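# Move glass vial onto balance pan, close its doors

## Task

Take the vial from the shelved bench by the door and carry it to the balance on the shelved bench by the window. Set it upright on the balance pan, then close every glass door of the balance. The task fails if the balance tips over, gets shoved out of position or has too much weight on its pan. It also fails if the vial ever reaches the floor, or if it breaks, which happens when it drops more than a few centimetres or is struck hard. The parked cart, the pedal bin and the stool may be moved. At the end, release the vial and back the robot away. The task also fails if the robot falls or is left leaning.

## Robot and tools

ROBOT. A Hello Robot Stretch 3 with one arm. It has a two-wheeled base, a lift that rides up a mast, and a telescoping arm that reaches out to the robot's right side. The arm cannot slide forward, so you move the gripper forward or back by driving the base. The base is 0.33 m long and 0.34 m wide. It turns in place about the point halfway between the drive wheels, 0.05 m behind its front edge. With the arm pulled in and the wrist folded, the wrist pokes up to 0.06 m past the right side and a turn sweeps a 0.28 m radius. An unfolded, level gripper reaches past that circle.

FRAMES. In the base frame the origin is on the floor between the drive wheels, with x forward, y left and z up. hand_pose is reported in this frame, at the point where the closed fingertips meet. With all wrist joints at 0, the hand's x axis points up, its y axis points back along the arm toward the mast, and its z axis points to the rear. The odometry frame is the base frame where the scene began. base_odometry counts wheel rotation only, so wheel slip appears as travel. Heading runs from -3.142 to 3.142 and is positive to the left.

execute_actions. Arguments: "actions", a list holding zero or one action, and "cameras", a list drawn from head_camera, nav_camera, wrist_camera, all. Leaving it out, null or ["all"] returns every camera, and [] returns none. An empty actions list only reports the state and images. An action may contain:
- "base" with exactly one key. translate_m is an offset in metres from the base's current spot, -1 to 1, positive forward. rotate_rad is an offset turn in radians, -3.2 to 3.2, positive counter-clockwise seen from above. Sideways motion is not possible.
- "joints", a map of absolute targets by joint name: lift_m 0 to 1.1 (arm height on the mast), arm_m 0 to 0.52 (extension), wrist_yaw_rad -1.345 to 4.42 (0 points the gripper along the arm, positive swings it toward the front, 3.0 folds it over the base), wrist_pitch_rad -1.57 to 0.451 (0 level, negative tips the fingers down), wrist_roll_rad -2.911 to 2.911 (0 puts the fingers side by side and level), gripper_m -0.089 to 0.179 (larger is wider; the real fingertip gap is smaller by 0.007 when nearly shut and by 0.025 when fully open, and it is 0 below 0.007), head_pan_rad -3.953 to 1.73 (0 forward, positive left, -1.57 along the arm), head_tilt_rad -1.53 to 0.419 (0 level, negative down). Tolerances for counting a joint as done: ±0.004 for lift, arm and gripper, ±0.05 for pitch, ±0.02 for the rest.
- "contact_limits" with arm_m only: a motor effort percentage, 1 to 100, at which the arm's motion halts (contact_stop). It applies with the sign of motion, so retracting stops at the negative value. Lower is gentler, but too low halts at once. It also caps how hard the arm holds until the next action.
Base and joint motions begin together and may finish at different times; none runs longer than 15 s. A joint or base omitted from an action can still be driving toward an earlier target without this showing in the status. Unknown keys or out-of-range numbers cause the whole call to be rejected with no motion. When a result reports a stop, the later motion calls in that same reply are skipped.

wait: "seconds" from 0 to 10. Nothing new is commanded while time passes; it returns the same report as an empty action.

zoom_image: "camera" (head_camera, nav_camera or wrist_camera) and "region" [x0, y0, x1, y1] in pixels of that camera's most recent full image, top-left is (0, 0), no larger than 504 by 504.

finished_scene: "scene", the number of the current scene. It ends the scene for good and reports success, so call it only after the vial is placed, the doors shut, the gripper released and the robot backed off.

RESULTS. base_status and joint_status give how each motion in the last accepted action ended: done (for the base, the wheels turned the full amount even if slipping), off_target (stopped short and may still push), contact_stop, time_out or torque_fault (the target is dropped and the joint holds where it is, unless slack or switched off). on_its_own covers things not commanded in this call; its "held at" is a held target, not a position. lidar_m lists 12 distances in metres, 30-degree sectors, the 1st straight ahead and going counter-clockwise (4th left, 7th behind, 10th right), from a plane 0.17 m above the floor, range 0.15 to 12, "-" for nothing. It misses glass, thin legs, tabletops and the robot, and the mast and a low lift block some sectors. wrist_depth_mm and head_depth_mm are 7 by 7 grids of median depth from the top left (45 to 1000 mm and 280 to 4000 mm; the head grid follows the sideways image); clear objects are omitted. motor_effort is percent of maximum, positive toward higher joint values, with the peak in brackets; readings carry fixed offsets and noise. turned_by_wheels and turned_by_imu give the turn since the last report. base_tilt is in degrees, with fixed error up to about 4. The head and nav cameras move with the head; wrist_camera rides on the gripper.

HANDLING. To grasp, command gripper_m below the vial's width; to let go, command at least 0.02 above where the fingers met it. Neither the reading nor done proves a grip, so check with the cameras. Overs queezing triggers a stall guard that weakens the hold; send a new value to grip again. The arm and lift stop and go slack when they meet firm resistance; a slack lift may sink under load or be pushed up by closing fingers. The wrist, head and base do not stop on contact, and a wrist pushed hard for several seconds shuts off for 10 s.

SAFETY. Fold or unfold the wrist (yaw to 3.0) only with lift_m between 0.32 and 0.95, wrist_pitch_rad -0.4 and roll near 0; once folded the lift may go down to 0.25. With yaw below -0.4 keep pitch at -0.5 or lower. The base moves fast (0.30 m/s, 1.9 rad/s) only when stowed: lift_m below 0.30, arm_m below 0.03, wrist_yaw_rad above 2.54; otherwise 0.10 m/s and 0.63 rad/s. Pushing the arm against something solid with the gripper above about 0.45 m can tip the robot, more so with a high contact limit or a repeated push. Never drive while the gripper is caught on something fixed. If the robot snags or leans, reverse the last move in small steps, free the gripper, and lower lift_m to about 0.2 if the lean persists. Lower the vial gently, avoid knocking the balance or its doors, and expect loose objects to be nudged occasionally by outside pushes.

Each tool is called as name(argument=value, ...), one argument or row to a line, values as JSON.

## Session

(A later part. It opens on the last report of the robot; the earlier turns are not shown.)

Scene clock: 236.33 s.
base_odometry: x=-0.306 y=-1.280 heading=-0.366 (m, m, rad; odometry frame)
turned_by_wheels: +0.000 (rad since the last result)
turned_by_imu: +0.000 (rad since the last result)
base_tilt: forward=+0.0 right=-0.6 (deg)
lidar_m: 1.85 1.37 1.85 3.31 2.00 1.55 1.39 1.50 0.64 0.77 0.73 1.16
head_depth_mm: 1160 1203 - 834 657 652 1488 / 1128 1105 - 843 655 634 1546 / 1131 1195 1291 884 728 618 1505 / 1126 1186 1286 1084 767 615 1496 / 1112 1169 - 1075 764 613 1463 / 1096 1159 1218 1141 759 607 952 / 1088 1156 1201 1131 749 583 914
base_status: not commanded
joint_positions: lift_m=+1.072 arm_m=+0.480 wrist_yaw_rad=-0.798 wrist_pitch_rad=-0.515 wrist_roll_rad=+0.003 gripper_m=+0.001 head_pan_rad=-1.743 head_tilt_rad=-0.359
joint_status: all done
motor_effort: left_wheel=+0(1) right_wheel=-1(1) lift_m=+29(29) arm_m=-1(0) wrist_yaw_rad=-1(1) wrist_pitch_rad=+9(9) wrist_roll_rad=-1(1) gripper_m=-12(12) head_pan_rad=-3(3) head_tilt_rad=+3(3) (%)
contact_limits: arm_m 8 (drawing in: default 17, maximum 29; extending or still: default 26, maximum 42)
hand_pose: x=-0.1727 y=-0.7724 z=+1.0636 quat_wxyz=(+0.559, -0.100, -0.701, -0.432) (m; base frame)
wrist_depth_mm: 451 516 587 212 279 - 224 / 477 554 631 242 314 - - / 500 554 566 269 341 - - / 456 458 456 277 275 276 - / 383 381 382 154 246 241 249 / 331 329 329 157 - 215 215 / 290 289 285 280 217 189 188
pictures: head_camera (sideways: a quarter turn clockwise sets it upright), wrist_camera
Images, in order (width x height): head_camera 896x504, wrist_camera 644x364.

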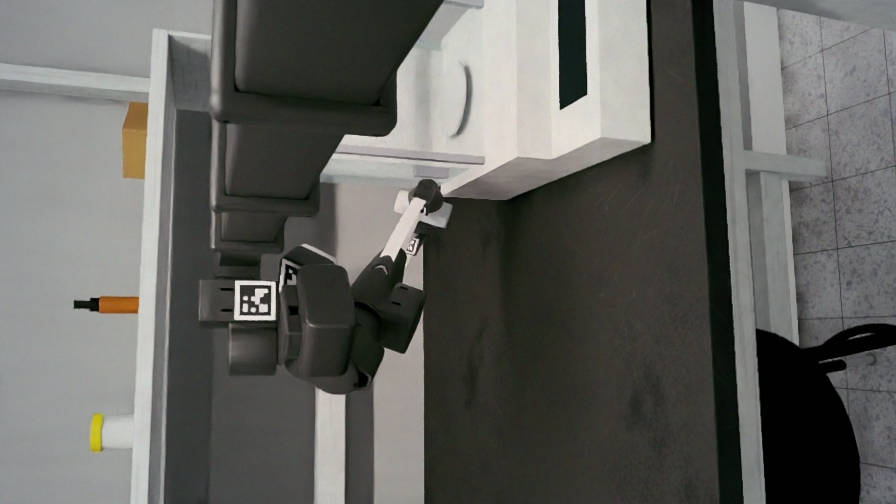

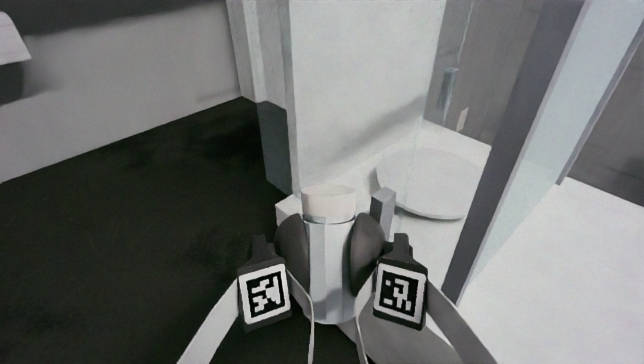

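execute_actions(
  actions=[
    {"joints":{"arm_m":0.518,"lift_m":1.08}},
  ],
  cameras=[],
)

execute_actions(
  actions=[
    {"base":{"translate_m":-0.015}},
  ],
  cameras=["wrist_camera"],
)

execute_actions(
  actions=[
    {"joints":{"arm_m":0.48},"contact_limits":{"arm_m":8}},
  ],
  cameras=["head_camera","wrist_camera"],
)

Scene clock: 238.93 s.
base_odometry: x=-0.306 y=-1.280 heading=-0.366 (m, m, rad; odometry frame)
turned_by_wheels: +0.000 (rad since the last result)
turned_by_imu: +0.000 (rad since the last result)
base_tilt: forward=+0.1 right=-0.5 (deg)
lidar_m: 1.85 1.38 1.84 3.32 2.00 1.55 1.39 1.50 0.64 0.77 0.73 1.15
head_depth_mm: 1160 1201 - 889 656 652 1502 / 1132 1033 - 845 654 632 1544 / 1137 1183 1278 888 727 619 1510 / 1126 1168 1275 1087 765 616 1497 / 1110 1155 - 1145 760 612 1463 / 1103 1162 1214 1135 756 608 947 / 1086 1153 1199 1129 750 582 909
base_status: not commanded
joint_positions: lift_m=+1.080 arm_m=+0.517 wrist_yaw_rad=-0.799 wrist_pitch_rad=-0.515 wrist_roll_rad=+0.003 gripper_m=+0.001 head_pan_rad=-1.743 head_tilt_rad=-0.359
joint_status: all done
motor_effort: left_wheel=+1(1) right_wheel=-1(1) lift_m=+36(37) arm_m=+3(3) wrist_yaw_rad=-2(1) wrist_pitch_rad=+9(9) wrist_roll_rad=-1(1) gripper_m=-11(13) head_pan_rad=-3(4) head_tilt_rad=+3(3) (%)
hand_pose: x=-0.1727 y=-0.8094 z=+1.0713 quat_wxyz=(+0.559, -0.100, -0.700, -0.432) (m; base frame)
wrist_depth_mm: 422 485 548 651 217 - - / 447 516 604 711 246 - - / 470 537 578 532 283 - - / 474 471 468 267 288 298 296 / 395 394 394 154 255 244 243 / 339 339 336 157 - 223 217 / 298 297 293 289 222 191 196
pictures: none
No camera images: the call's "cameras" was empty. Leave "cameras" out to get every camera's image.

Scene clock: 240.10 s.
base_odometry: x=-0.320 y=-1.275 heading=-0.366 (m, m, rad; odometry frame)
turned_by_wheels: +0.000 (rad since the last result)
turned_by_imu: +0.000 (rad since the last result)
base_tilt: forward=+0.0 right=-0.6 (deg)
lidar_m: 1.86 1.39 1.87 2.72 1.97 1.53 1.37 1.48 0.63 0.77 0.74 1.17
head_depth_mm: 1158 1195 - 885 658 651 1450 / 1135 1039 - 842 652 632 1538 / 1137 1184 865 849 702 620 1504 / 1122 1170 1274 1087 766 616 1487 / 1110 1149 - 1152 764 613 1483 / 1101 1171 1217 1143 757 609 976 / 1080 1154 1202 1129 751 581 913
base_status: done
joint_positions: lift_m=+1.080 arm_m=+0.517 wrist_yaw_rad=-0.799 wrist_pitch_rad=-0.515 wrist_roll_rad=+0.003 gripper_m=+0.001 head_pan_rad=-1.743 head_tilt_rad=-0.359
joint_status: not commanded
motor_effort: left_wheel=+0(4) right_wheel=-2(5) lift_m=+35(35) arm_m=+3(2) wrist_yaw_rad=+0(1) wrist_pitch_rad=+9(9) wrist_roll_rad=-1(1) gripper_m=-12(12) head_pan_rad=-4(3) head_tilt_rad=+2(2) (%)
hand_pose: x=-0.1727 y=-0.8094 z=+1.0713 quat_wxyz=(+0.559, -0.100, -0.700, -0.432) (m; base frame)
wrist_depth_mm: 421 489 552 176 215 - - / 446 512 600 194 243 - - / 467 542 577 221 279 - - / 468 466 467 245 288 311 297 / 393 393 391 154 249 249 108 / 340 339 338 157 - 224 212 / 297 298 293 284 201 187 196
pictures: wrist_camera
Images, in order (width x height): wrist_camera 644x364.

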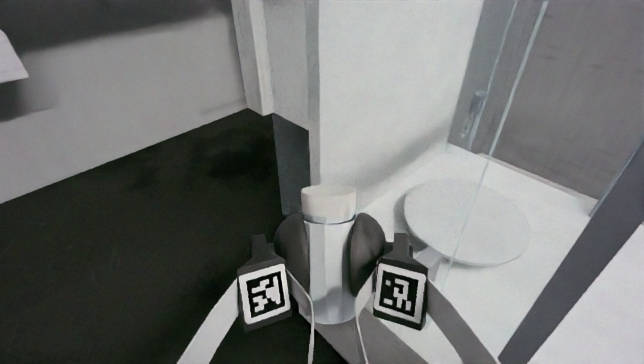

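Scene clock: 241.43 s.
base_odometry: x=-0.320 y=-1.275 heading=-0.365 (m, m, rad; odometry frame)
turned_by_wheels: +0.000 (rad since the last result)
turned_by_imu: +0.001 (rad since the last result)
base_tilt: forward=-0.1 right=-0.5 (deg)
lidar_m: 1.86 1.39 1.87 2.72 1.98 1.53 1.38 1.48 0.63 0.77 0.74 1.17
head_depth_mm: 1160 1205 - 878 657 653 1458 / 1136 1069 - 847 654 633 1543 / 1135 1169 863 816 701 617 1498 / 1121 1166 1275 1087 767 615 1500 / 1105 1152 - 1076 763 613 1473 / 1102 1170 1213 1145 757 608 976 / 1085 1166 1202 1127 751 582 911
base_status: not commanded
joint_positions: lift_m=+1.080 arm_m=+0.480 wrist_yaw_rad=-0.788 wrist_pitch_rad=-0.516 wrist_roll_rad=+0.002 gripper_m=+0.001 head_pan_rad=-1.743 head_tilt_rad=-0.359
joint_status: all done
motor_effort: left_wheel=+4(5) right_wheel=-6(7) lift_m=+35(36) arm_m=-2(2) wrist_yaw_rad=-8(7) wrist_pitch_rad=+9(9) wrist_roll_rad=-1(1) gripper_m=-13(13) head_pan_rad=-4(3) head_tilt_rad=+3(3) (%)
contact_limits: arm_m 8 (drawing in: default 17, maximum 29; extending or still: default 26, maximum 42)
hand_pose: x=-0.1711 y=-0.7739 z=+1.0712 quat_wxyz=(+0.561, -0.096, -0.701, -0.429) (m; base frame)
wrist_depth_mm: 448 521 573 207 270 - - / 473 548 630 228 308 - - / 499 557 576 254 342 349 - / 469 466 466 269 288 286 - / 397 396 393 153 249 252 258 / 339 339 344 158 166 223 223 / 298 297 291 283 196 197 197
pictures: head_camera (sideways: a quarter turn clockwise sets it upright), wrist_camera
Images, in order (width x height): head_camera 896x504, wrist_camera 644x364.

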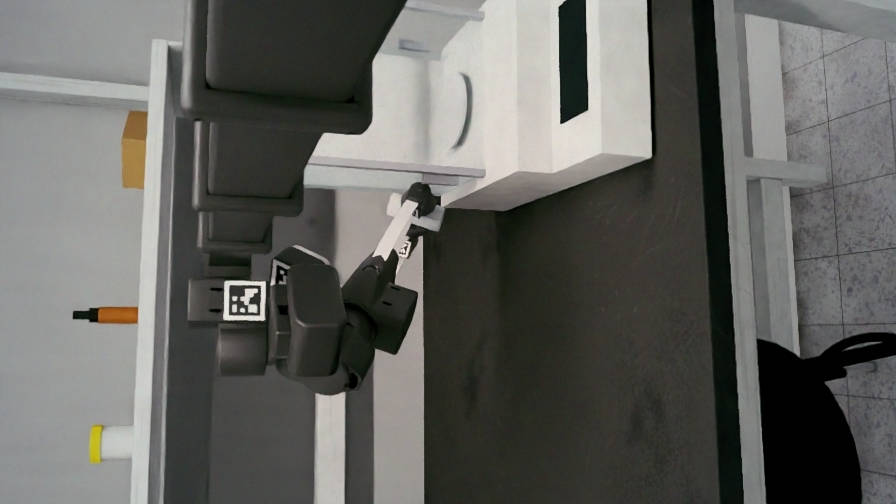

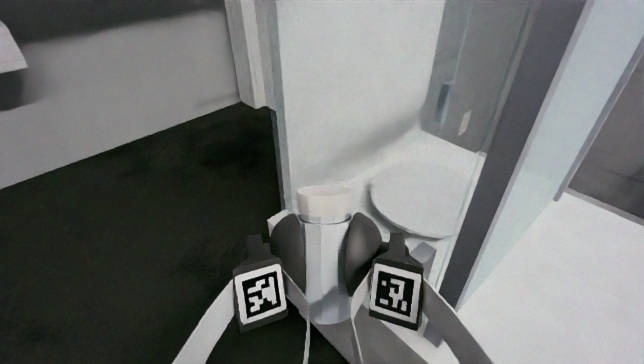

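Moving it. A bit more.

execute_actions(
  actions=[
    {"joints":{"arm_m":0.466},"contact_limits":{"arm_m":8}},
  ],
  cameras=["wrist_camera"],
)

execute_actions(
  actions=[
    {"base":{"translate_m":0.07},"joints":{"arm_m":0.48}},
  ],
  cameras=["wrist_camera"],
)

Scene clock: 243.23 s.
base_odometry: x=-0.320 y=-1.275 heading=-0.365 (m, m, rad; odometry frame)
turned_by_wheels: +0.000 (rad since the last result)
turned_by_imu: +0.000 (rad since the last result)
base_tilt: forward=+0.1 right=-0.4 (deg)
lidar_m: 1.86 1.39 1.88 2.72 1.97 1.53 1.38 1.48 0.63 0.77 0.74 1.17
head_depth_mm: 1162 1204 - 888 656 654 1458 / 1134 1064 - 849 655 632 1557 / 1134 1169 859 814 702 619 1519 / 1122 1173 1280 1092 766 615 1491 / 1109 1151 - 1078 763 615 1475 / 1101 1162 1219 1144 755 609 972 / 1082 1159 1205 1124 752 583 915
base_status: not commanded
joint_positions: lift_m=+1.080 arm_m=+0.466 wrist_yaw_rad=-0.779 wrist_pitch_rad=-0.514 wrist_roll_rad=+0.002 gripper_m=+0.001 head_pan_rad=-1.743 head_tilt_rad=-0.359
joint_status: all done
on_its_own: wrist_yaw_rad is at rest, and its effort (-14) is outside its rest range (-12 to +12)
motor_effort: left_wheel=+7(9) right_wheel=-9(9) lift_m=+36(36) arm_m=-3(0) wrist_yaw_rad=-14(14) wrist_pitch_rad=+8(9) wrist_roll_rad=-1(1) gripper_m=-14(15) head_pan_rad=-3(3) head_tilt_rad=+3(3) (%)
contact_limits: arm_m 8 (drawing in: default 17, maximum 29; extending or still: default 26, maximum 42)
hand_pose: x=-0.1699 y=-0.7616 z=+1.0716 quat_wxyz=(+0.564, -0.094, -0.701, -0.426) (m; base frame)
wrist_depth_mm: 458 524 578 222 286 - - / 481 560 635 244 325 - - / 510 567 582 269 349 - - / 474 469 474 277 288 299 - / 395 393 398 154 167 259 259 / 340 339 346 157 212 223 225 / 298 297 291 282 202 197 201
pictures: wrist_camera
Images, in order (width x height): wrist_camera 644x364.

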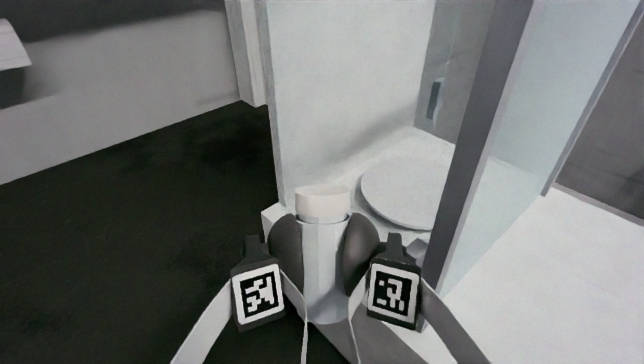

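Scene clock: 244.93 s.
base_odometry: x=-0.255 y=-1.300 heading=-0.365 (m, m, rad; odometry frame)
turned_by_wheels: +0.000 (rad since the last result)
turned_by_imu: +0.000 (rad since the last result)
base_tilt: forward=+0.1 right=-0.5 (deg)
lidar_m: 1.79 1.32 1.77 2.70 2.07 1.60 1.44 1.56 0.68 0.72 0.72 1.11
head_depth_mm: 1164 1026 - 854 659 650 1535 / 1150 1002 - 822 704 646 1531 / 1138 1185 1296 1098 774 618 1513 / 1129 1176 1278 1084 766 616 1489 / 1122 1157 - 1077 765 613 1149 / 1096 1175 1222 1141 756 611 915 / 1096 1155 1201 1129 749 603 914
base_status: done
joint_positions: lift_m=+1.080 arm_m=+0.480 wrist_yaw_rad=-0.798 wrist_pitch_rad=-0.515 wrist_roll_rad=+0.002 gripper_m=+0.001 head_pan_rad=-1.743 head_tilt_rad=-0.359
joint_status: all done
motor_effort: left_wheel=+0(10) right_wheel=-1(5) lift_m=+36(36) arm_m=+3(1) wrist_yaw_rad=-1(13) wrist_pitch_rad=+9(9) wrist_roll_rad=-1(1) gripper_m=-11(14) head_pan_rad=-3(4) head_tilt_rad=+3(3) (%)
hand_pose: x=-0.1727 y=-0.7721 z=+1.0715 quat_wxyz=(+0.559, -0.100, -0.700, -0.432) (m; base frame)
wrist_depth_mm: 407 522 611 725 285 - - / 469 551 660 772 321 - - / 509 559 581 556 342 365 - / 468 472 470 324 298 287 309 / 396 394 395 154 269 243 260 / 341 340 339 157 - 229 224 / 298 298 294 297 288 219 201
pictures: wrist_camera
Images, in order (width x height): wrist_camera 644x364.

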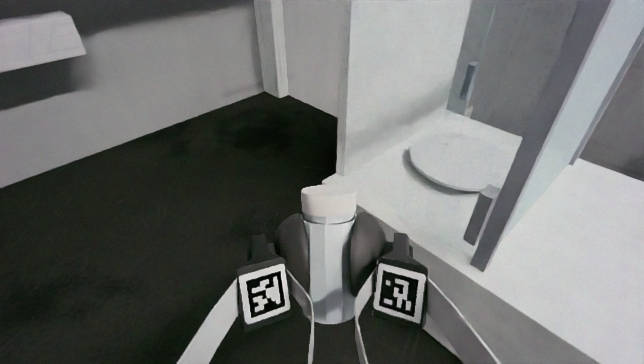

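execute_actions(
  actions=[
    {"joints":{"arm_m":0.0,"wrist_yaw_rad":-0.02}},
  ],
  cameras=[],
)

execute_actions(
  actions=[
    {"base":{"translate_m":-0.985},"joints":{"wrist_pitch_rad":-0.02,"lift_m":0.99}},
  ],
  cameras=[],
)

execute_actions(
  actions=[
    {"base":{"rotate_rad":1.57},"joints":{"head_pan_rad":-1.57,"head_tilt_rad":-0.5}},
  ],
  cameras=["nav_camera"],
)

execute_actions(
  actions=[
    {"base":{"translate_m":-0.75}},
  ],
  cameras=["wrist_camera","head_camera"],
)

Scene clock: 251.13 s.
base_odometry: x=-0.255 y=-1.300 heading=-0.365 (m, m, rad; odometry frame)
turned_by_wheels: +0.000 (rad since the last result)
turned_by_imu: +0.001 (rad since the last result)
base_tilt: forward=-0.1 right=-0.6 (deg)
lidar_m: 1.79 1.32 1.76 2.71 2.07 1.60 1.44 1.56 0.68 0.72 0.72 1.10
head_depth_mm: 1145 - - - - - - / 1160 - - - - - - / 1137 1205 - - - - - / 1124 1202 1252 - - - - / 1117 1176 1226 - - - - / 1101 1173 1220 1101 723 608 901 / 1090 1157 1212 1131 750 605 912
base_status: not commanded
joint_positions: lift_m=+1.080 arm_m=+0.000 wrist_yaw_rad=-0.021 wrist_pitch_rad=-0.516 wrist_roll_rad=+0.002 gripper_m=+0.001 head_pan_rad=-1.743 head_tilt_rad=-0.359
joint_status: all done
motor_effort: left_wheel=+0(0) right_wheel=-1(1) lift_m=+36(35) arm_m=-1(0) wrist_yaw_rad=+0(1) wrist_pitch_rad=+9(10) wrist_roll_rad=-1(1) gripper_m=-11(12) head_pan_rad=-3(3) head_tilt_rad=+3(3) (%)
hand_pose: x=-0.0259 y=-0.3562 z=+1.0713 quat_wxyz=(+0.681, +0.173, -0.686, -0.188) (m; base frame)
wrist_depth_mm: 956 972 968 955 961 573 941 / 767 777 773 768 756 503 499 / 581 589 581 584 571 446 438 / 468 474 470 470 467 416 397 / 397 396 397 155 397 392 390 / - - - 157 - - 498 / - - - - - - -
pictures: none
No camera images: the call's "cameras" was empty. Leave "cameras" out to get every camera's image.

Scene clock: 261.93 s.
base_odometry: x=-1.175 y=-0.948 heading=-0.365 (m, m, rad; odometry frame)
turned_by_wheels: +0.000 (rad since the last result)
turned_by_imu: -0.004 (rad since the last result)
base_tilt: forward=+0.0 right=-0.6 (deg)
lidar_m: 2.26 2.27 3.00 2.70 0.79 0.64 0.47 0.51 1.29 1.26 0.73 0.74
head_depth_mm: 1129 1203 1284 1373 1467 - - / 1117 1186 1260 1353 1439 - - / 1098 1173 1246 1327 1412 - - / 1090 1157 1225 1313 1389 - - / 1082 1142 1209 1299 394 - - / 1066 1131 1196 1281 1350 1465 1503 / 1057 1120 1182 1263 1348 1445 1501
base_status: done
joint_positions: lift_m=+0.990 arm_m=+0.000 wrist_yaw_rad=-0.021 wrist_pitch_rad=-0.044 wrist_roll_rad=+0.002 gripper_m=+0.001 head_pan_rad=-1.743 head_tilt_rad=-0.359
joint_status: all done
motor_effort: left_wheel=+1(5) right_wheel=-2(6) lift_m=+29(30) arm_m=-1(1) wrist_yaw_rad=+0(0) wrist_pitch_rad=+14(15) wrist_roll_rad=-1(1) gripper_m=-12(12) head_pan_rad=-4(3) head_tilt_rad=+3(3) (%)
hand_pose: x=-0.0267 y=-0.4001 z=+1.0934 quat_wxyz=(+0.706, +0.009, -0.707, -0.023) (m; base frame)
wrist_depth_mm: 734 939 933 932 930 936 934 / 971 973 973 973 957 964 962 / 991 997 - - - - 1000 / - - - - - - - / 743 - - 154 - - - / - - - 157 - - - / - - - - - - -
pictures: none
No camera images: the call's "cameras" was empty. Leave "cameras" out to get every camera's image.

Scene clock: 265.37 s.
base_odometry: x=-1.175 y=-0.948 heading=+1.205 (m, m, rad; odometry frame)
turned_by_wheels: +1.570 (rad since the last result)
turned_by_imu: +1.579 (rad since the last result)
base_tilt: forward=-0.1 right=-0.4 (deg)
lidar_m: 1.84 0.79 0.64 0.47 0.50 1.29 1.26 0.73 0.74 2.26 2.28 3.00
head_depth_mm: 2377 2564 2003 2787 - - - / 2430 2562 2812 2989 2203 - - / 2384 2633 2822 2886 - - - / 2433 2612 2848 2996 - - 1371 / 2441 2614 2871 2857 2098 1669 1378 / 2424 2583 2532 2569 2088 1632 1365 / 2255 2211 2266 2433 2070 1656 1352
base_status: done
joint_positions: lift_m=+0.990 arm_m=+0.000 wrist_yaw_rad=-0.021 wrist_pitch_rad=-0.044 wrist_roll_rad=+0.002 gripper_m=+0.001 head_pan_rad=-1.577 head_tilt_rad=-0.494
joint_status: all done
motor_effort: left_wheel=-3(8) right_wheel=+1(4) lift_m=+29(29) arm_m=-1(1) wrist_yaw_rad=+0(1) wrist_pitch_rad=+15(14) wrist_roll_rad=-1(1) gripper_m=-12(12) head_pan_rad=+3(18) head_tilt_rad=-2(14) (%)
hand_pose: x=-0.0267 y=-0.4001 z=+1.0934 quat_wxyz=(+0.706, +0.009, -0.707, -0.023) (m; base frame)
wrist_depth_mm: - - - - - - - / - - - - - - - / - - - - - - - / - - - - - - - / - - - 154 - 929 712 / - - - 157 - - 592 / - - - - - - 932
pictures: nav_camera (sideways: a quarter turn counterclockwise sets it upright)
Images, in order (width x height): nav_camera 672x504.

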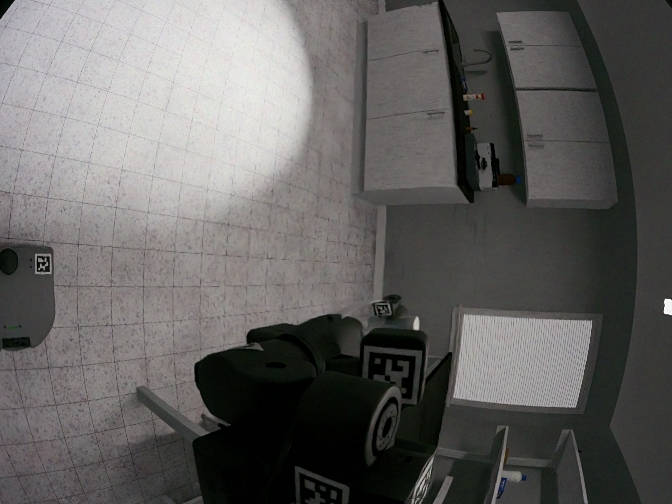

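Scene clock: 273.83 s.
base_odometry: x=-1.444 y=-1.648 heading=+1.204 (m, m, rad; odometry frame)
turned_by_wheels: +0.000 (rad since the last result)
turned_by_imu: -0.003 (rad since the last result)
base_tilt: forward=-0.2 right=-0.6 (deg)
lidar_m: 1.96 0.71 0.59 1.01 0.71 0.53 0.51 0.54 0.64 0.87 0.54 3.15
head_depth_mm: 1327 1826 1348 853 - - - / 2315 2521 609 736 648 - - / 2359 2570 1326 626 - - - / 2391 2527 1207 654 - - 1360 / 2410 2531 1195 588 570 1573 1361 / 2429 2621 2783 658 575 1593 1328 / 2425 2652 2864 2691 575 657 775
base_status: done
joint_positions: lift_m=+0.990 arm_m=+0.000 wrist_yaw_rad=-0.021 wrist_pitch_rad=-0.044 wrist_roll_rad=+0.002 gripper_m=+0.001 head_pan_rad=-1.577 head_tilt_rad=-0.494
joint_status: not commanded
motor_effort: left_wheel=-2(8) right_wheel=+2(3) lift_m=+29(28) arm_m=-1(1) wrist_yaw_rad=+0(1) wrist_pitch_rad=+14(15) wrist_roll_rad=-1(1) gripper_m=-12(11) head_pan_rad=+3(3) head_tilt_rad=-2(2) (%)
hand_pose: x=-0.0267 y=-0.4001 z=+1.0934 quat_wxyz=(+0.706, +0.009, -0.707, -0.023) (m; base frame)
wrist_depth_mm: - - - - 697 759 617 / - - - - - 945 618 / - - - - - 873 595 / - - - - 972 918 596 / - - 479 154 635 712 621 / - 388 314 157 - 506 504 / - 299 295 292 294 389 389
pictures: head_camera (sideways: a quarter turn clockwise sets it upright), wrist_camera
Images, in order (width x height): head_camera 896x504, wrist_camera 644x364.

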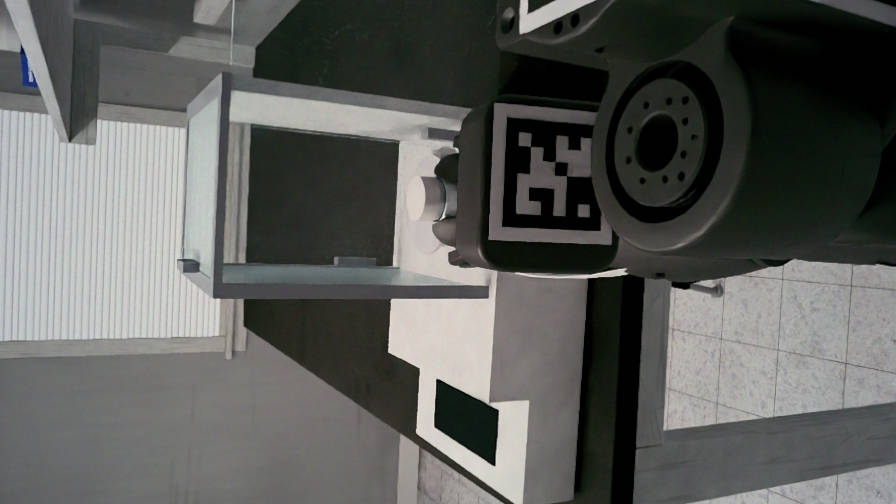

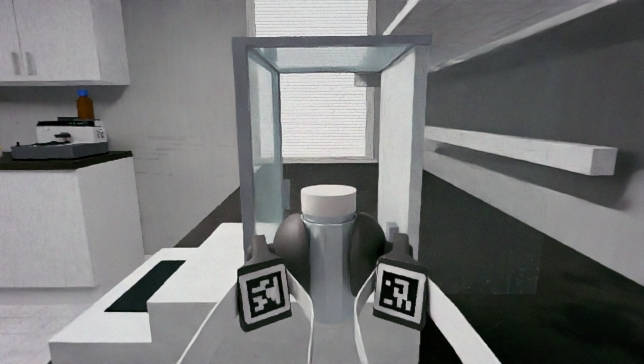

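execute_actions(
  actions=[
    {"joints":{"arm_m":0.12,"lift_m":0.978}},
  ],
  cameras=["wrist_camera"],
)

execute_actions(
  actions=[
    {"joints":{"arm_m":0.215},"contact_limits":{"arm_m":10}},
  ],
  cameras=[],
)

execute_actions(
  actions=[
    {"joints":{"lift_m":0.958}},
  ],
  cameras=["wrist_camera"],
)

Scene clock: 277.60 s.
base_odometry: x=-1.444 y=-1.648 heading=+1.204 (m, m, rad; odometry frame)
turned_by_wheels: +0.000 (rad since the last result)
turned_by_imu: +0.000 (rad since the last result)
base_tilt: forward=-0.1 right=-0.6 (deg)
lidar_m: 1.96 0.71 0.59 1.01 0.71 0.53 0.51 0.54 0.65 0.87 0.54 3.14
head_depth_mm: 1326 1842 1345 - - 1466 1318 / 2304 2494 611 - - 1534 1380 / 2394 2555 1334 - - 1568 1373 / 2390 2526 1248 636 572 1515 1332 / 2390 2575 1190 585 570 1558 1366 / 2421 2646 2814 659 574 1620 1321 / 2458 2641 2906 2636 578 659 776
base_status: not commanded
joint_positions: lift_m=+0.978 arm_m=+0.120 wrist_yaw_rad=-0.020 wrist_pitch_rad=-0.044 wrist_roll_rad=+0.002 gripper_m=+0.001 head_pan_rad=-1.577 head_tilt_rad=-0.494
joint_status: all done
motor_effort: left_wheel=-3(3) right_wheel=+2(2) lift_m=+29(29) arm_m=+3(2) wrist_yaw_rad=+0(0) wrist_pitch_rad=+14(14) wrist_roll_rad=-1(1) gripper_m=-12(12) head_pan_rad=+3(3) head_tilt_rad=-2(2) (%)
hand_pose: x=-0.0267 y=-0.5196 z=+1.0816 quat_wxyz=(+0.706, +0.008, -0.707, -0.023) (m; base frame)
wrist_depth_mm: - - - - 307 165 630 / - - - - 293 181 630 / - - - - 292 182 594 / - - 941 - 294 181 601 / - - 353 154 254 587 603 / - 349 170 158 - 428 479 / 302 222 212 221 210 369 370
pictures: wrist_camera
Images, in order (width x height): wrist_camera 644x364.

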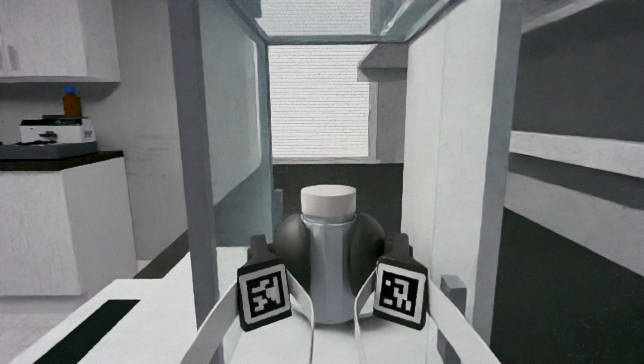

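Scene clock: 279.53 s.
base_odometry: x=-1.444 y=-1.648 heading=+1.204 (m, m, rad; odometry frame)
turned_by_wheels: +0.000 (rad since the last result)
turned_by_imu: +0.000 (rad since the last result)
base_tilt: forward=-0.1 right=-0.4 (deg)
lidar_m: 1.96 0.71 0.59 1.01 0.71 0.53 0.51 0.54 0.65 0.87 0.54 3.14
head_depth_mm: 1327 1841 1610 - 601 1457 1317 / 2333 2491 626 - 577 1538 1371 / 2372 2567 1581 - 573 1570 1364 / 2382 2539 1409 617 571 1526 1342 / 2401 2576 1195 587 570 1562 1355 / 2406 2621 2756 657 572 1608 1337 / 2442 2618 2868 2554 577 655 778
base_status: not commanded
joint_positions: lift_m=+0.978 arm_m=+0.215 wrist_yaw_rad=-0.020 wrist_pitch_rad=-0.044 wrist_roll_rad=+0.002 gripper_m=+0.001 head_pan_rad=-1.577 head_tilt_rad=-0.494
joint_status: all done
motor_effort: left_wheel=-2(2) right_wheel=+1(2) lift_m=+29(28) arm_m=+3(2) wrist_yaw_rad=+0(0) wrist_pitch_rad=+14(14) wrist_roll_rad=-1(1) gripper_m=-11(12) head_pan_rad=+3(3) head_tilt_rad=-2(2) (%)
contact_limits: arm_m 10 (drawing in: default 17, maximum 29; extending or still: default 26, maximum 42)
hand_pose: x=-0.0267 y=-0.6146 z=+1.0816 quat_wxyz=(+0.706, +0.008, -0.707, -0.023) (m; base frame)
wrist_depth_mm: - - - - 806 150 99 / - - - - - 150 99 / - - - - - 150 99 / - - - - - 150 99 / - - 695 155 640 151 99 / - 517 487 157 - 151 99 / - 222 215 198 201 140 100
pictures: none
No camera images: the call's "cameras" was empty. Leave "cameras" out to get every camera's image.

Scene clock: 280.47 s.
base_odometry: x=-1.444 y=-1.648 heading=+1.204 (m, m, rad; odometry frame)
turned_by_wheels: +0.000 (rad since the last result)
turned_by_imu: +0.000 (rad since the last result)
base_tilt: forward=-0.2 right=-0.4 (deg)
lidar_m: 1.96 0.71 0.59 1.01 0.70 0.53 0.51 0.54 0.65 0.87 0.54 3.13
head_depth_mm: 1318 1857 1469 - 602 1457 1318 / 2318 2517 615 - 569 1532 1374 / 2387 2534 1427 - 574 1575 1375 / 2391 2551 1298 622 571 1518 1341 / 2368 2552 1189 586 568 1561 1367 / 2468 2593 2761 656 575 1607 1331 / 2432 2639 2888 2568 577 655 775
base_status: not commanded
joint_positions: lift_m=+0.958 arm_m=+0.215 wrist_yaw_rad=-0.020 wrist_pitch_rad=-0.043 wrist_roll_rad=+0.002 gripper_m=+0.001 head_pan_rad=-1.577 head_tilt_rad=-0.494
joint_status: all done
motor_effort: left_wheel=-3(2) right_wheel=+1(2) lift_m=+29(29) arm_m=+3(3) wrist_yaw_rad=+1(1) wrist_pitch_rad=+14(14) wrist_roll_rad=-1(1) gripper_m=-11(12) head_pan_rad=+3(3) head_tilt_rad=-1(2) (%)
hand_pose: x=-0.0267 y=-0.6146 z=+1.0616 quat_wxyz=(+0.706, +0.008, -0.707, -0.023) (m; base frame)
wrist_depth_mm: - - - - 881 150 99 / - - - - - 150 99 / - - - - - 150 99 / - - - - 956 150 99 / - - 591 154 583 151 99 / - 264 246 157 - 151 100 / - 191 182 168 167 141 100
pictures: wrist_camera
Images, in order (width x height): wrist_camera 644x364.

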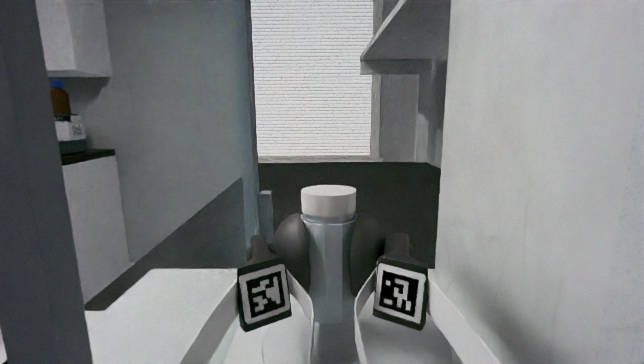

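execute_actions(
  actions=[
    {"joints":{"lift_m":0.952}},
  ],
  cameras=[],
)

execute_actions(
  actions=[
    {"joints":{"lift_m":0.948}},
  ],
  cameras=["wrist_camera"],
)

Scene clock: 282.77 s.
base_odometry: x=-1.444 y=-1.648 heading=+1.204 (m, m, rad; odometry frame)
turned_by_wheels: +0.000 (rad since the last result)
turned_by_imu: +0.000 (rad since the last result)
base_tilt: forward=+0.1 right=-0.5 (deg)
lidar_m: 1.96 0.71 0.59 1.01 0.71 0.53 0.51 0.54 0.65 0.87 0.54 3.13
head_depth_mm: 1330 1845 1354 - 604 1452 1328 / 2309 2471 612 - 568 1535 1378 / 2407 2586 1431 - 563 1579 1374 / 2414 2550 1294 618 571 1525 1333 / 2400 2562 1194 588 569 1566 1369 / 2417 2621 2808 659 576 1597 1325 / 2421 2623 2849 2538 578 655 777
base_status: not commanded
joint_positions: lift_m=+0.952 arm_m=+0.215 wrist_yaw_rad=-0.020 wrist_pitch_rad=-0.043 wrist_roll_rad=+0.002 gripper_m=+0.001 head_pan_rad=-1.577 head_tilt_rad=-0.494
joint_status: all done
motor_effort: left_wheel=-3(2) right_wheel=+2(2) lift_m=+29(28) arm_m=+3(3) wrist_yaw_rad=+1(1) wrist_pitch_rad=+14(14) wrist_roll_rad=-1(1) gripper_m=-11(12) head_pan_rad=+3(3) head_tilt_rad=-2(2) (%)
hand_pose: x=-0.0267 y=-0.6146 z=+1.0557 quat_wxyz=(+0.706, +0.008, -0.707, -0.023) (m; base frame)
wrist_depth_mm: - - - - 890 150 99 / - - - - - 150 99 / - - - - - 151 99 / - - - - 927 150 99 / - - 577 154 565 151 99 / - 237 236 157 - 151 99 / - 181 173 159 155 141 99
pictures: none
No camera images: the call's "cameras" was empty. Leave "cameras" out to get every camera's image.

Scene clock: 283.33 s.
base_odometry: x=-1.444 y=-1.648 heading=+1.204 (m, m, rad; odometry frame)
turned_by_wheels: +0.000 (rad since the last result)
turned_by_imu: +0.000 (rad since the last result)
base_tilt: forward=+0.0 right=-0.4 (deg)
lidar_m: 1.96 0.71 0.59 1.01 0.71 0.53 0.51 0.54 0.65 0.87 0.54 3.14
head_depth_mm: 1313 1846 1352 - 604 1471 1322 / 2309 2483 612 - - 1539 1384 / 2388 2553 1424 - - 1574 1378 / 2419 2531 1296 619 569 1523 1336 / 2411 2574 1195 586 570 1555 1365 / 2416 2603 2773 658 575 1598 1323 / 2422 2659 2894 2547 577 655 773
base_status: not commanded
joint_positions: lift_m=+0.948 arm_m=+0.215 wrist_yaw_rad=-0.020 wrist_pitch_rad=-0.043 wrist_roll_rad=+0.002 gripper_m=+0.001 head_pan_rad=-1.577 head_tilt_rad=-0.494
joint_status: all done
motor_effort: left_wheel=-2(2) right_wheel=+1(2) lift_m=+28(28) arm_m=+3(3) wrist_yaw_rad=+1(1) wrist_pitch_rad=+14(14) wrist_roll_rad=-1(1) gripper_m=-12(12) head_pan_rad=+3(3) head_tilt_rad=-2(2) (%)
hand_pose: x=-0.0267 y=-0.6146 z=+1.0517 quat_wxyz=(+0.706, +0.008, -0.707, -0.023) (m; base frame)
wrist_depth_mm: - - - - 906 150 99 / - - - - - 150 99 / - - - - - 150 99 / - - - - 926 151 99 / - - 607 154 549 151 99 / - 228 228 158 - 151 99 / - 175 167 153 148 141 100
pictures: wrist_camera
Images, in order (width x height): wrist_camera 644x364.

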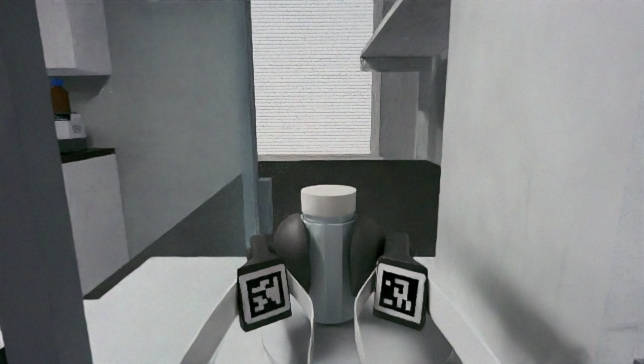

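execute_actions(
  actions=[
    {"joints":{"lift_m":0.946}},
  ],
  cameras=[],
)

execute_actions(
  actions=[
    {"joints":{"gripper_m":0.022}},
  ],
  cameras=["wrist_camera"],
)

execute_actions(
  actions=[
    {"joints":{"gripper_m":0.034}},
  ],
  cameras=["wrist_camera"],
)

Scene clock: 284.90 s.
base_odometry: x=-1.444 y=-1.648 heading=+1.204 (m, m, rad; odometry frame)
turned_by_wheels: +0.000 (rad since the last result)
turned_by_imu: +0.000 (rad since the last result)
base_tilt: forward=+0.0 right=-0.6 (deg)
lidar_m: 1.96 0.71 0.59 1.02 0.71 0.53 0.51 0.54 0.65 0.87 0.54 3.15
head_depth_mm: 1324 1843 1347 - 603 1482 1324 / 2310 2473 619 - - 1534 1381 / 2379 2538 1429 - - 1572 1387 / 2421 2531 1251 620 569 1515 1343 / 2414 2537 1198 585 570 1552 1366 / 2437 2640 2801 658 573 1601 1332 / 2420 2615 2855 2578 576 655 775
base_status: not commanded
joint_positions: lift_m=+0.946 arm_m=+0.215 wrist_yaw_rad=-0.020 wrist_pitch_rad=-0.041 wrist_roll_rad=+0.002 gripper_m=+0.001 head_pan_rad=-1.577 head_tilt_rad=-0.494
joint_status: all done
motor_effort: left_wheel=-2(2) right_wheel=+1(1) lift_m=+28(28) arm_m=+3(3) wrist_yaw_rad=+0(0) wrist_pitch_rad=+13(14) wrist_roll_rad=-1(1) gripper_m=-11(13) head_pan_rad=+3(3) head_tilt_rad=-2(2) (%)
hand_pose: x=-0.0267 y=-0.6147 z=+1.0503 quat_wxyz=(+0.706, +0.008, -0.707, -0.022) (m; base frame)
wrist_depth_mm: - - - - 916 150 99 / - - - - - 150 99 / - - - - - 150 99 / - - - - 913 150 99 / - - 611 154 547 151 99 / - 226 224 157 - 151 99 / - 173 164 150 147 141 99
pictures: none
No camera images: the call's "cameras" was empty. Leave "cameras" out to get every camera's image.

Scene clock: 285.60 s.
base_odometry: x=-1.444 y=-1.648 heading=+1.204 (m, m, rad; odometry frame)
turned_by_wheels: +0.000 (rad since the last result)
turned_by_imu: +0.000 (rad since the last result)
base_tilt: forward=+0.0 right=-0.6 (deg)
lidar_m: 1.96 0.71 0.59 1.02 0.71 0.53 0.51 0.54 0.65 0.87 0.54 3.12
head_depth_mm: 1321 1844 1349 - 603 1464 1308 / 2297 2476 618 - - 1530 1376 / 2395 2548 1419 - - 1567 1389 / 2390 2519 1258 621 569 1525 1336 / 2380 2566 1193 586 571 1564 1364 / 2410 2605 2770 656 574 1611 1332 / 2439 2643 2855 2537 578 657 774
base_status: not commanded
joint_positions: lift_m=+0.946 arm_m=+0.215 wrist_yaw_rad=-0.020 wrist_pitch_rad=-0.041 wrist_roll_rad=+0.002 gripper_m=+0.022 head_pan_rad=-1.577 head_tilt_rad=-0.494
joint_status: all done
motor_effort: left_wheel=-3(3) right_wheel=+2(2) lift_m=+28(28) arm_m=+3(3) wrist_yaw_rad=+0(0) wrist_pitch_rad=+13(12) wrist_roll_rad=-1(1) gripper_m=-1(65) head_pan_rad=+3(3) head_tilt_rad=-2(3) (%)
hand_pose: x=-0.0267 y=-0.6147 z=+1.0503 quat_wxyz=(+0.706, +0.008, -0.707, -0.022) (m; base frame)
wrist_depth_mm: - - - - 914 150 99 / - - - - - 150 99 / - - - - - 150 99 / - - - - 916 150 99 / - - 612 154 558 151 99 / - 225 231 157 - 151 99 / - 173 164 150 147 140 99
pictures: wrist_camera
Images, in order (width x height): wrist_camera 644x364.

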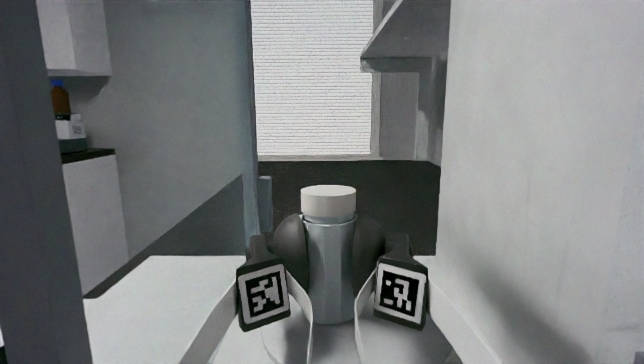

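Scene clock: 286.20 s.
base_odometry: x=-1.444 y=-1.648 heading=+1.204 (m, m, rad; odometry frame)
turned_by_wheels: +0.000 (rad since the last result)
turned_by_imu: +0.000 (rad since the last result)
base_tilt: forward=+0.0 right=-0.6 (deg)
lidar_m: 1.96 0.71 0.59 1.01 0.71 0.53 0.51 0.54 0.65 0.87 0.54 3.13
head_depth_mm: 1322 1856 1350 - 600 1473 1313 / 2272 2489 617 - - 1533 1382 / 2361 2564 1437 - - 1567 1377 / 2408 2546 1255 603 568 1525 1338 / 2402 2588 1195 585 568 1570 1375 / 2418 2639 2792 657 573 1595 1324 / 2448 2663 2884 2586 577 657 774
base_status: not commanded
joint_positions: lift_m=+0.946 arm_m=+0.215 wrist_yaw_rad=-0.020 wrist_pitch_rad=-0.041 wrist_roll_rad=+0.002 gripper_m=+0.034 head_pan_rad=-1.577 head_tilt_rad=-0.494
joint_status: all done
motor_effort: left_wheel=-2(3) right_wheel=+1(1) lift_m=+28(28) arm_m=+3(3) wrist_yaw_rad=+0(0) wrist_pitch_rad=+12(13) wrist_roll_rad=-1(1) gripper_m=+0(50) head_pan_rad=+4(4) head_tilt_rad=-2(2) (%)
hand_pose: x=-0.0267 y=-0.6147 z=+1.0503 quat_wxyz=(+0.706, +0.008, -0.707, -0.022) (m; base frame)
wrist_depth_mm: - - - - 913 150 99 / - - - - - 150 99 / - - - - - 150 99 / - - - - 918 150 99 / - - 597 154 580 151 99 / - 226 231 157 - 151 99 / - 173 165 150 147 141 99
pictures: wrist_camera
Images, in order (width x height): wrist_camera 644x364.

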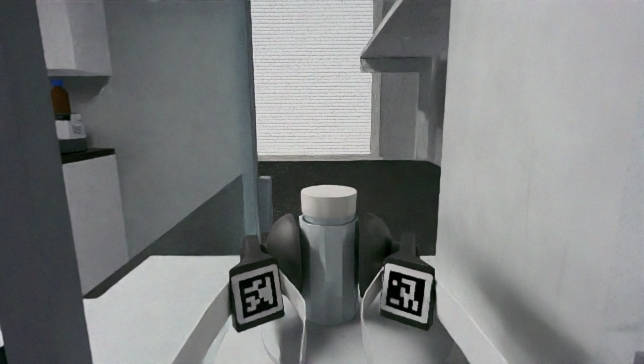

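execute_actions(
  actions=[
    {"joints":{"gripper_m":0.044,"lift_m":0.949}},
  ],
  cameras=[],
)

execute_actions(
  actions=[
    {"joints":{"arm_m":0.04},"contact_limits":{"arm_m":10}},
  ],
  cameras=["wrist_camera"],
)

execute_actions(
  actions=[
    {"base":{"translate_m":-0.105},"joints":{"gripper_m":0.0,"lift_m":0.96}},
  ],
  cameras=[],
)

execute_actions(
  actions=[
    {"joints":{"arm_m":0.085},"contact_limits":{"arm_m":8}},
  ],
)

Scene clock: 288.30 s.
base_odometry: x=-1.444 y=-1.648 heading=+1.204 (m, m, rad; odometry frame)
turned_by_wheels: +0.000 (rad since the last result)
turned_by_imu: +0.000 (rad since the last result)
base_tilt: forward=+0.1 right=-0.5 (deg)
lidar_m: 1.96 0.71 0.59 1.02 0.71 0.53 0.51 0.54 0.65 0.87 0.54 3.13
head_depth_mm: 1325 1833 1356 - 603 1471 1322 / 2305 2489 613 - - 1541 1381 / 2365 2513 1417 - 563 1576 1375 / 2387 2525 1305 590 569 1520 1348 / 2408 2579 1197 587 569 1558 1367 / 2429 2646 2790 658 573 1594 1321 / 2421 2592 2881 2557 577 657 775
base_status: not commanded
joint_positions: lift_m=+0.949 arm_m=+0.215 wrist_yaw_rad=-0.020 wrist_pitch_rad=-0.041 wrist_roll_rad=+0.002 gripper_m=+0.044 head_pan_rad=-1.577 head_tilt_rad=-0.494
joint_status: all done
motor_effort: left_wheel=-3(2) right_wheel=+2(2) lift_m=+35(38) arm_m=+3(3) wrist_yaw_rad=+1(0) wrist_pitch_rad=+12(13) wrist_roll_rad=-1(1) gripper_m=+0(46) head_pan_rad=+3(4) head_tilt_rad=-3(2) (%)
hand_pose: x=-0.0267 y=-0.6147 z=+1.0530 quat_wxyz=(+0.706, +0.008, -0.707, -0.022) (m; base frame)
wrist_depth_mm: - - - - 914 150 99 / - - - - - 150 99 / - - - - - 150 99 / - - - - 947 151 99 / - - 611 155 398 151 99 / - 231 245 159 - 151 99 / - 178 169 154 147 140 100
pictures: none
No camera images: the call's "cameras" was empty. Leave "cameras" out to get every camera's image.

Scene clock: 290.83 s.
base_odometry: x=-1.444 y=-1.648 heading=+1.204 (m, m, rad; odometry frame)
turned_by_wheels: +0.000 (rad since the last result)
turned_by_imu: +0.000 (rad since the last result)
base_tilt: forward=+0.0 right=-0.4 (deg)
lidar_m: 1.95 0.72 0.59 1.01 0.71 0.53 0.51 0.54 0.65 0.86 0.54 3.14
head_depth_mm: 1323 1845 1352 853 690 - - / 2283 2484 612 672 626 - - / 2403 2580 1324 627 - - - / 2408 2537 1214 621 - - 1390 / 2406 2550 1197 586 571 1561 1370 / 2401 2635 2768 656 573 1604 1334 / 2436 2620 2882 2717 575 656 775
base_status: not commanded
joint_positions: lift_m=+0.949 arm_m=+0.040 wrist_yaw_rad=-0.020 wrist_pitch_rad=-0.041 wrist_roll_rad=+0.002 gripper_m=+0.044 head_pan_rad=-1.577 head_tilt_rad=-0.494
joint_status: all done
motor_effort: left_wheel=-2(2) right_wheel=+2(2) lift_m=+36(36) arm_m=-1(1) wrist_yaw_rad=+0(0) wrist_pitch_rad=+13(13) wrist_roll_rad=-1(1) gripper_m=+0(1) head_pan_rad=+3(3) head_tilt_rad=-2(2) (%)
contact_limits: arm_m 10 (drawing in: default 17, maximum 29; extending or still: default 26, maximum 42)
hand_pose: x=-0.0267 y=-0.4402 z=+1.0530 quat_wxyz=(+0.706, +0.008, -0.707, -0.022) (m; base frame)
wrist_depth_mm: - - - - 322 817 622 / - - - - 325 934 626 / - - - - 326 890 577 / - - - 829 326 876 628 / - - 331 318 462 613 571 / - 249 247 243 - 423 423 / 251 249 248 247 247 325 328
pictures: wrist_camera
Images, in order (width x height): wrist_camera 644x364.

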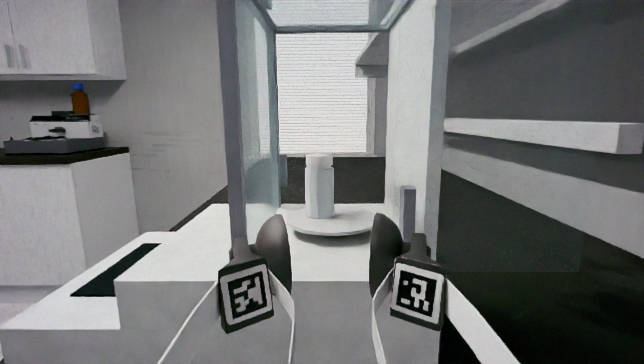

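Scene clock: 292.97 s.
base_odometry: x=-1.481 y=-1.746 heading=+1.204 (m, m, rad; odometry frame)
turned_by_wheels: +0.000 (rad since the last result)
turned_by_imu: +0.000 (rad since the last result)
base_tilt: forward=+0.0 right=-0.5 (deg)
lidar_m: 1.98 0.73 0.65 1.02 0.56 0.42 0.41 0.43 0.59 0.87 0.58 3.14
head_depth_mm: 394 1491 1344 855 - - - / 1346 2523 1334 850 - - - / 2316 2609 1314 889 - - - / 2360 2557 1198 608 - 1570 1390 / 2388 2561 1284 608 569 1524 1330 / 2413 2537 1186 585 567 1595 1363 / 2430 2590 2809 607 571 1605 1356
base_status: done
joint_positions: lift_m=+0.960 arm_m=+0.040 wrist_yaw_rad=-0.020 wrist_pitch_rad=-0.041 wrist_roll_rad=+0.002 gripper_m=+0.000 head_pan_rad=-1.577 head_tilt_rad=-0.494
joint_status: all done
motor_effort: left_wheel=-3(8) right_wheel=+2(1) lift_m=+36(38) arm_m=-1(1) wrist_yaw_rad=+0(1) wrist_pitch_rad=+13(13) wrist_roll_rad=-1(1) gripper_m=-2(82) head_pan_rad=+3(3) head_tilt_rad=-3(2) (%)
hand_pose: x=-0.0267 y=-0.4402 z=+1.0640 quat_wxyz=(+0.706, +0.008, -0.707, -0.022) (m; base frame)
wrist_depth_mm: - - - - 850 705 494 / - - - - - 740 501 / - - - - - 645 501 / - - 992 - - 742 497 / - 365 322 643 645 644 493 / 255 255 255 - 457 450 445 / 244 243 242 331 338 344 343
pictures: none
No camera images: the call's "cameras" was empty. Leave "cameras" out to get every camera's image.

Scene clock: 294.40 s.
base_odometry: x=-1.481 y=-1.746 heading=+1.204 (m, m, rad; odometry frame)
turned_by_wheels: +0.000 (rad since the last result)
turned_by_imu: +0.000 (rad since the last result)
base_tilt: forward=+0.0 right=-0.5 (deg)
lidar_m: 1.98 0.73 0.64 1.02 0.56 0.42 0.41 0.43 0.59 0.87 0.58 3.14
head_depth_mm: 395 1489 1329 946 - - 1175 / 1361 2513 1325 941 - - 1310 / 2377 2558 1321 942 - - 1317 / 2409 2540 1202 598 - 1558 1332 / 2402 2535 1287 609 570 1514 1329 / 2414 2532 1188 584 568 1570 1365 / 2421 2589 2781 606 572 1600 1356
base_status: not commanded
joint_positions: lift_m=+0.960 arm_m=+0.085 wrist_yaw_rad=-0.020 wrist_pitch_rad=-0.041 wrist_roll_rad=+0.002 gripper_m=+0.000 head_pan_rad=-1.577 head_tilt_rad=-0.494
joint_status: all done
motor_effort: left_wheel=-2(3) right_wheel=+1(2) lift_m=+36(36) arm_m=+3(3) wrist_yaw_rad=+1(1) wrist_pitch_rad=+13(13) wrist_roll_rad=-1(1) gripper_m=-2(2) head_pan_rad=+3(2) head_tilt_rad=-2(2) (%)
contact_limits: arm_m 8 (drawing in: default 17, maximum 29; extending or still: default 26, maximum 42)
hand_pose: x=-0.0267 y=-0.4847 z=+1.0640 quat_wxyz=(+0.706, +0.008, -0.707, -0.022) (m; base frame)
wrist_depth_mm: - - - - 858 692 501 / - - - - - 743 497 / - - - - - 649 476 / - - 993 990 - 750 478 / - 368 296 645 638 634 500 / 228 255 254 - 464 448 445 / 196 195 195 331 340 345 344
pictures: head_camera (sideways: a quarter turn clockwise sets it upright), nav_camera (sideways: a quarter turn counterclockwise sets it upright), wrist_camera
Images, in order (width x height): head_camera 896x504, nav_camera 672x504, wrist_camera 644x364.

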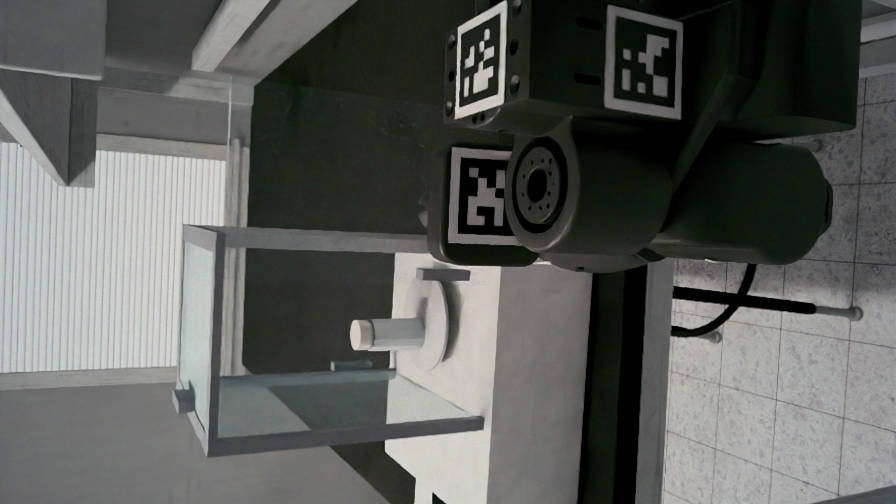

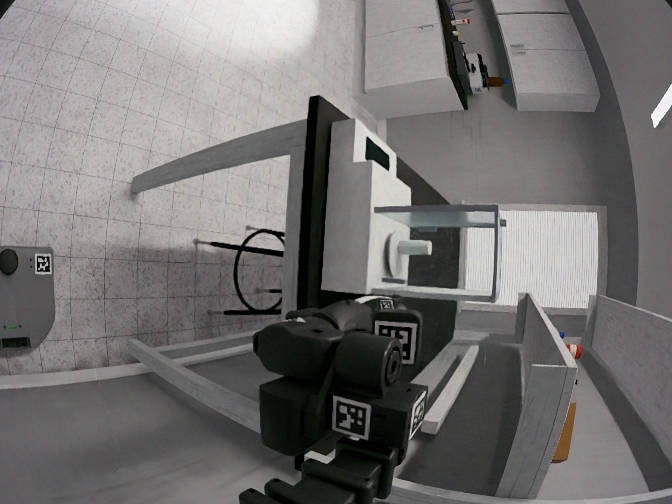

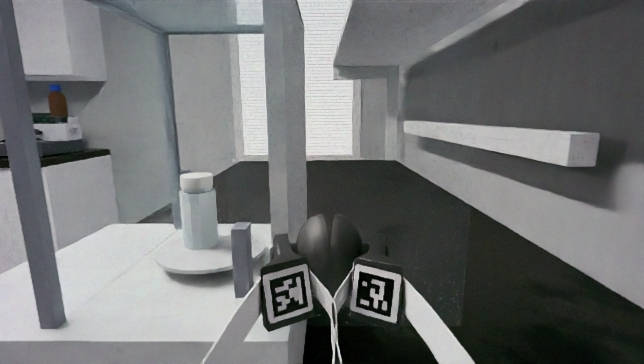

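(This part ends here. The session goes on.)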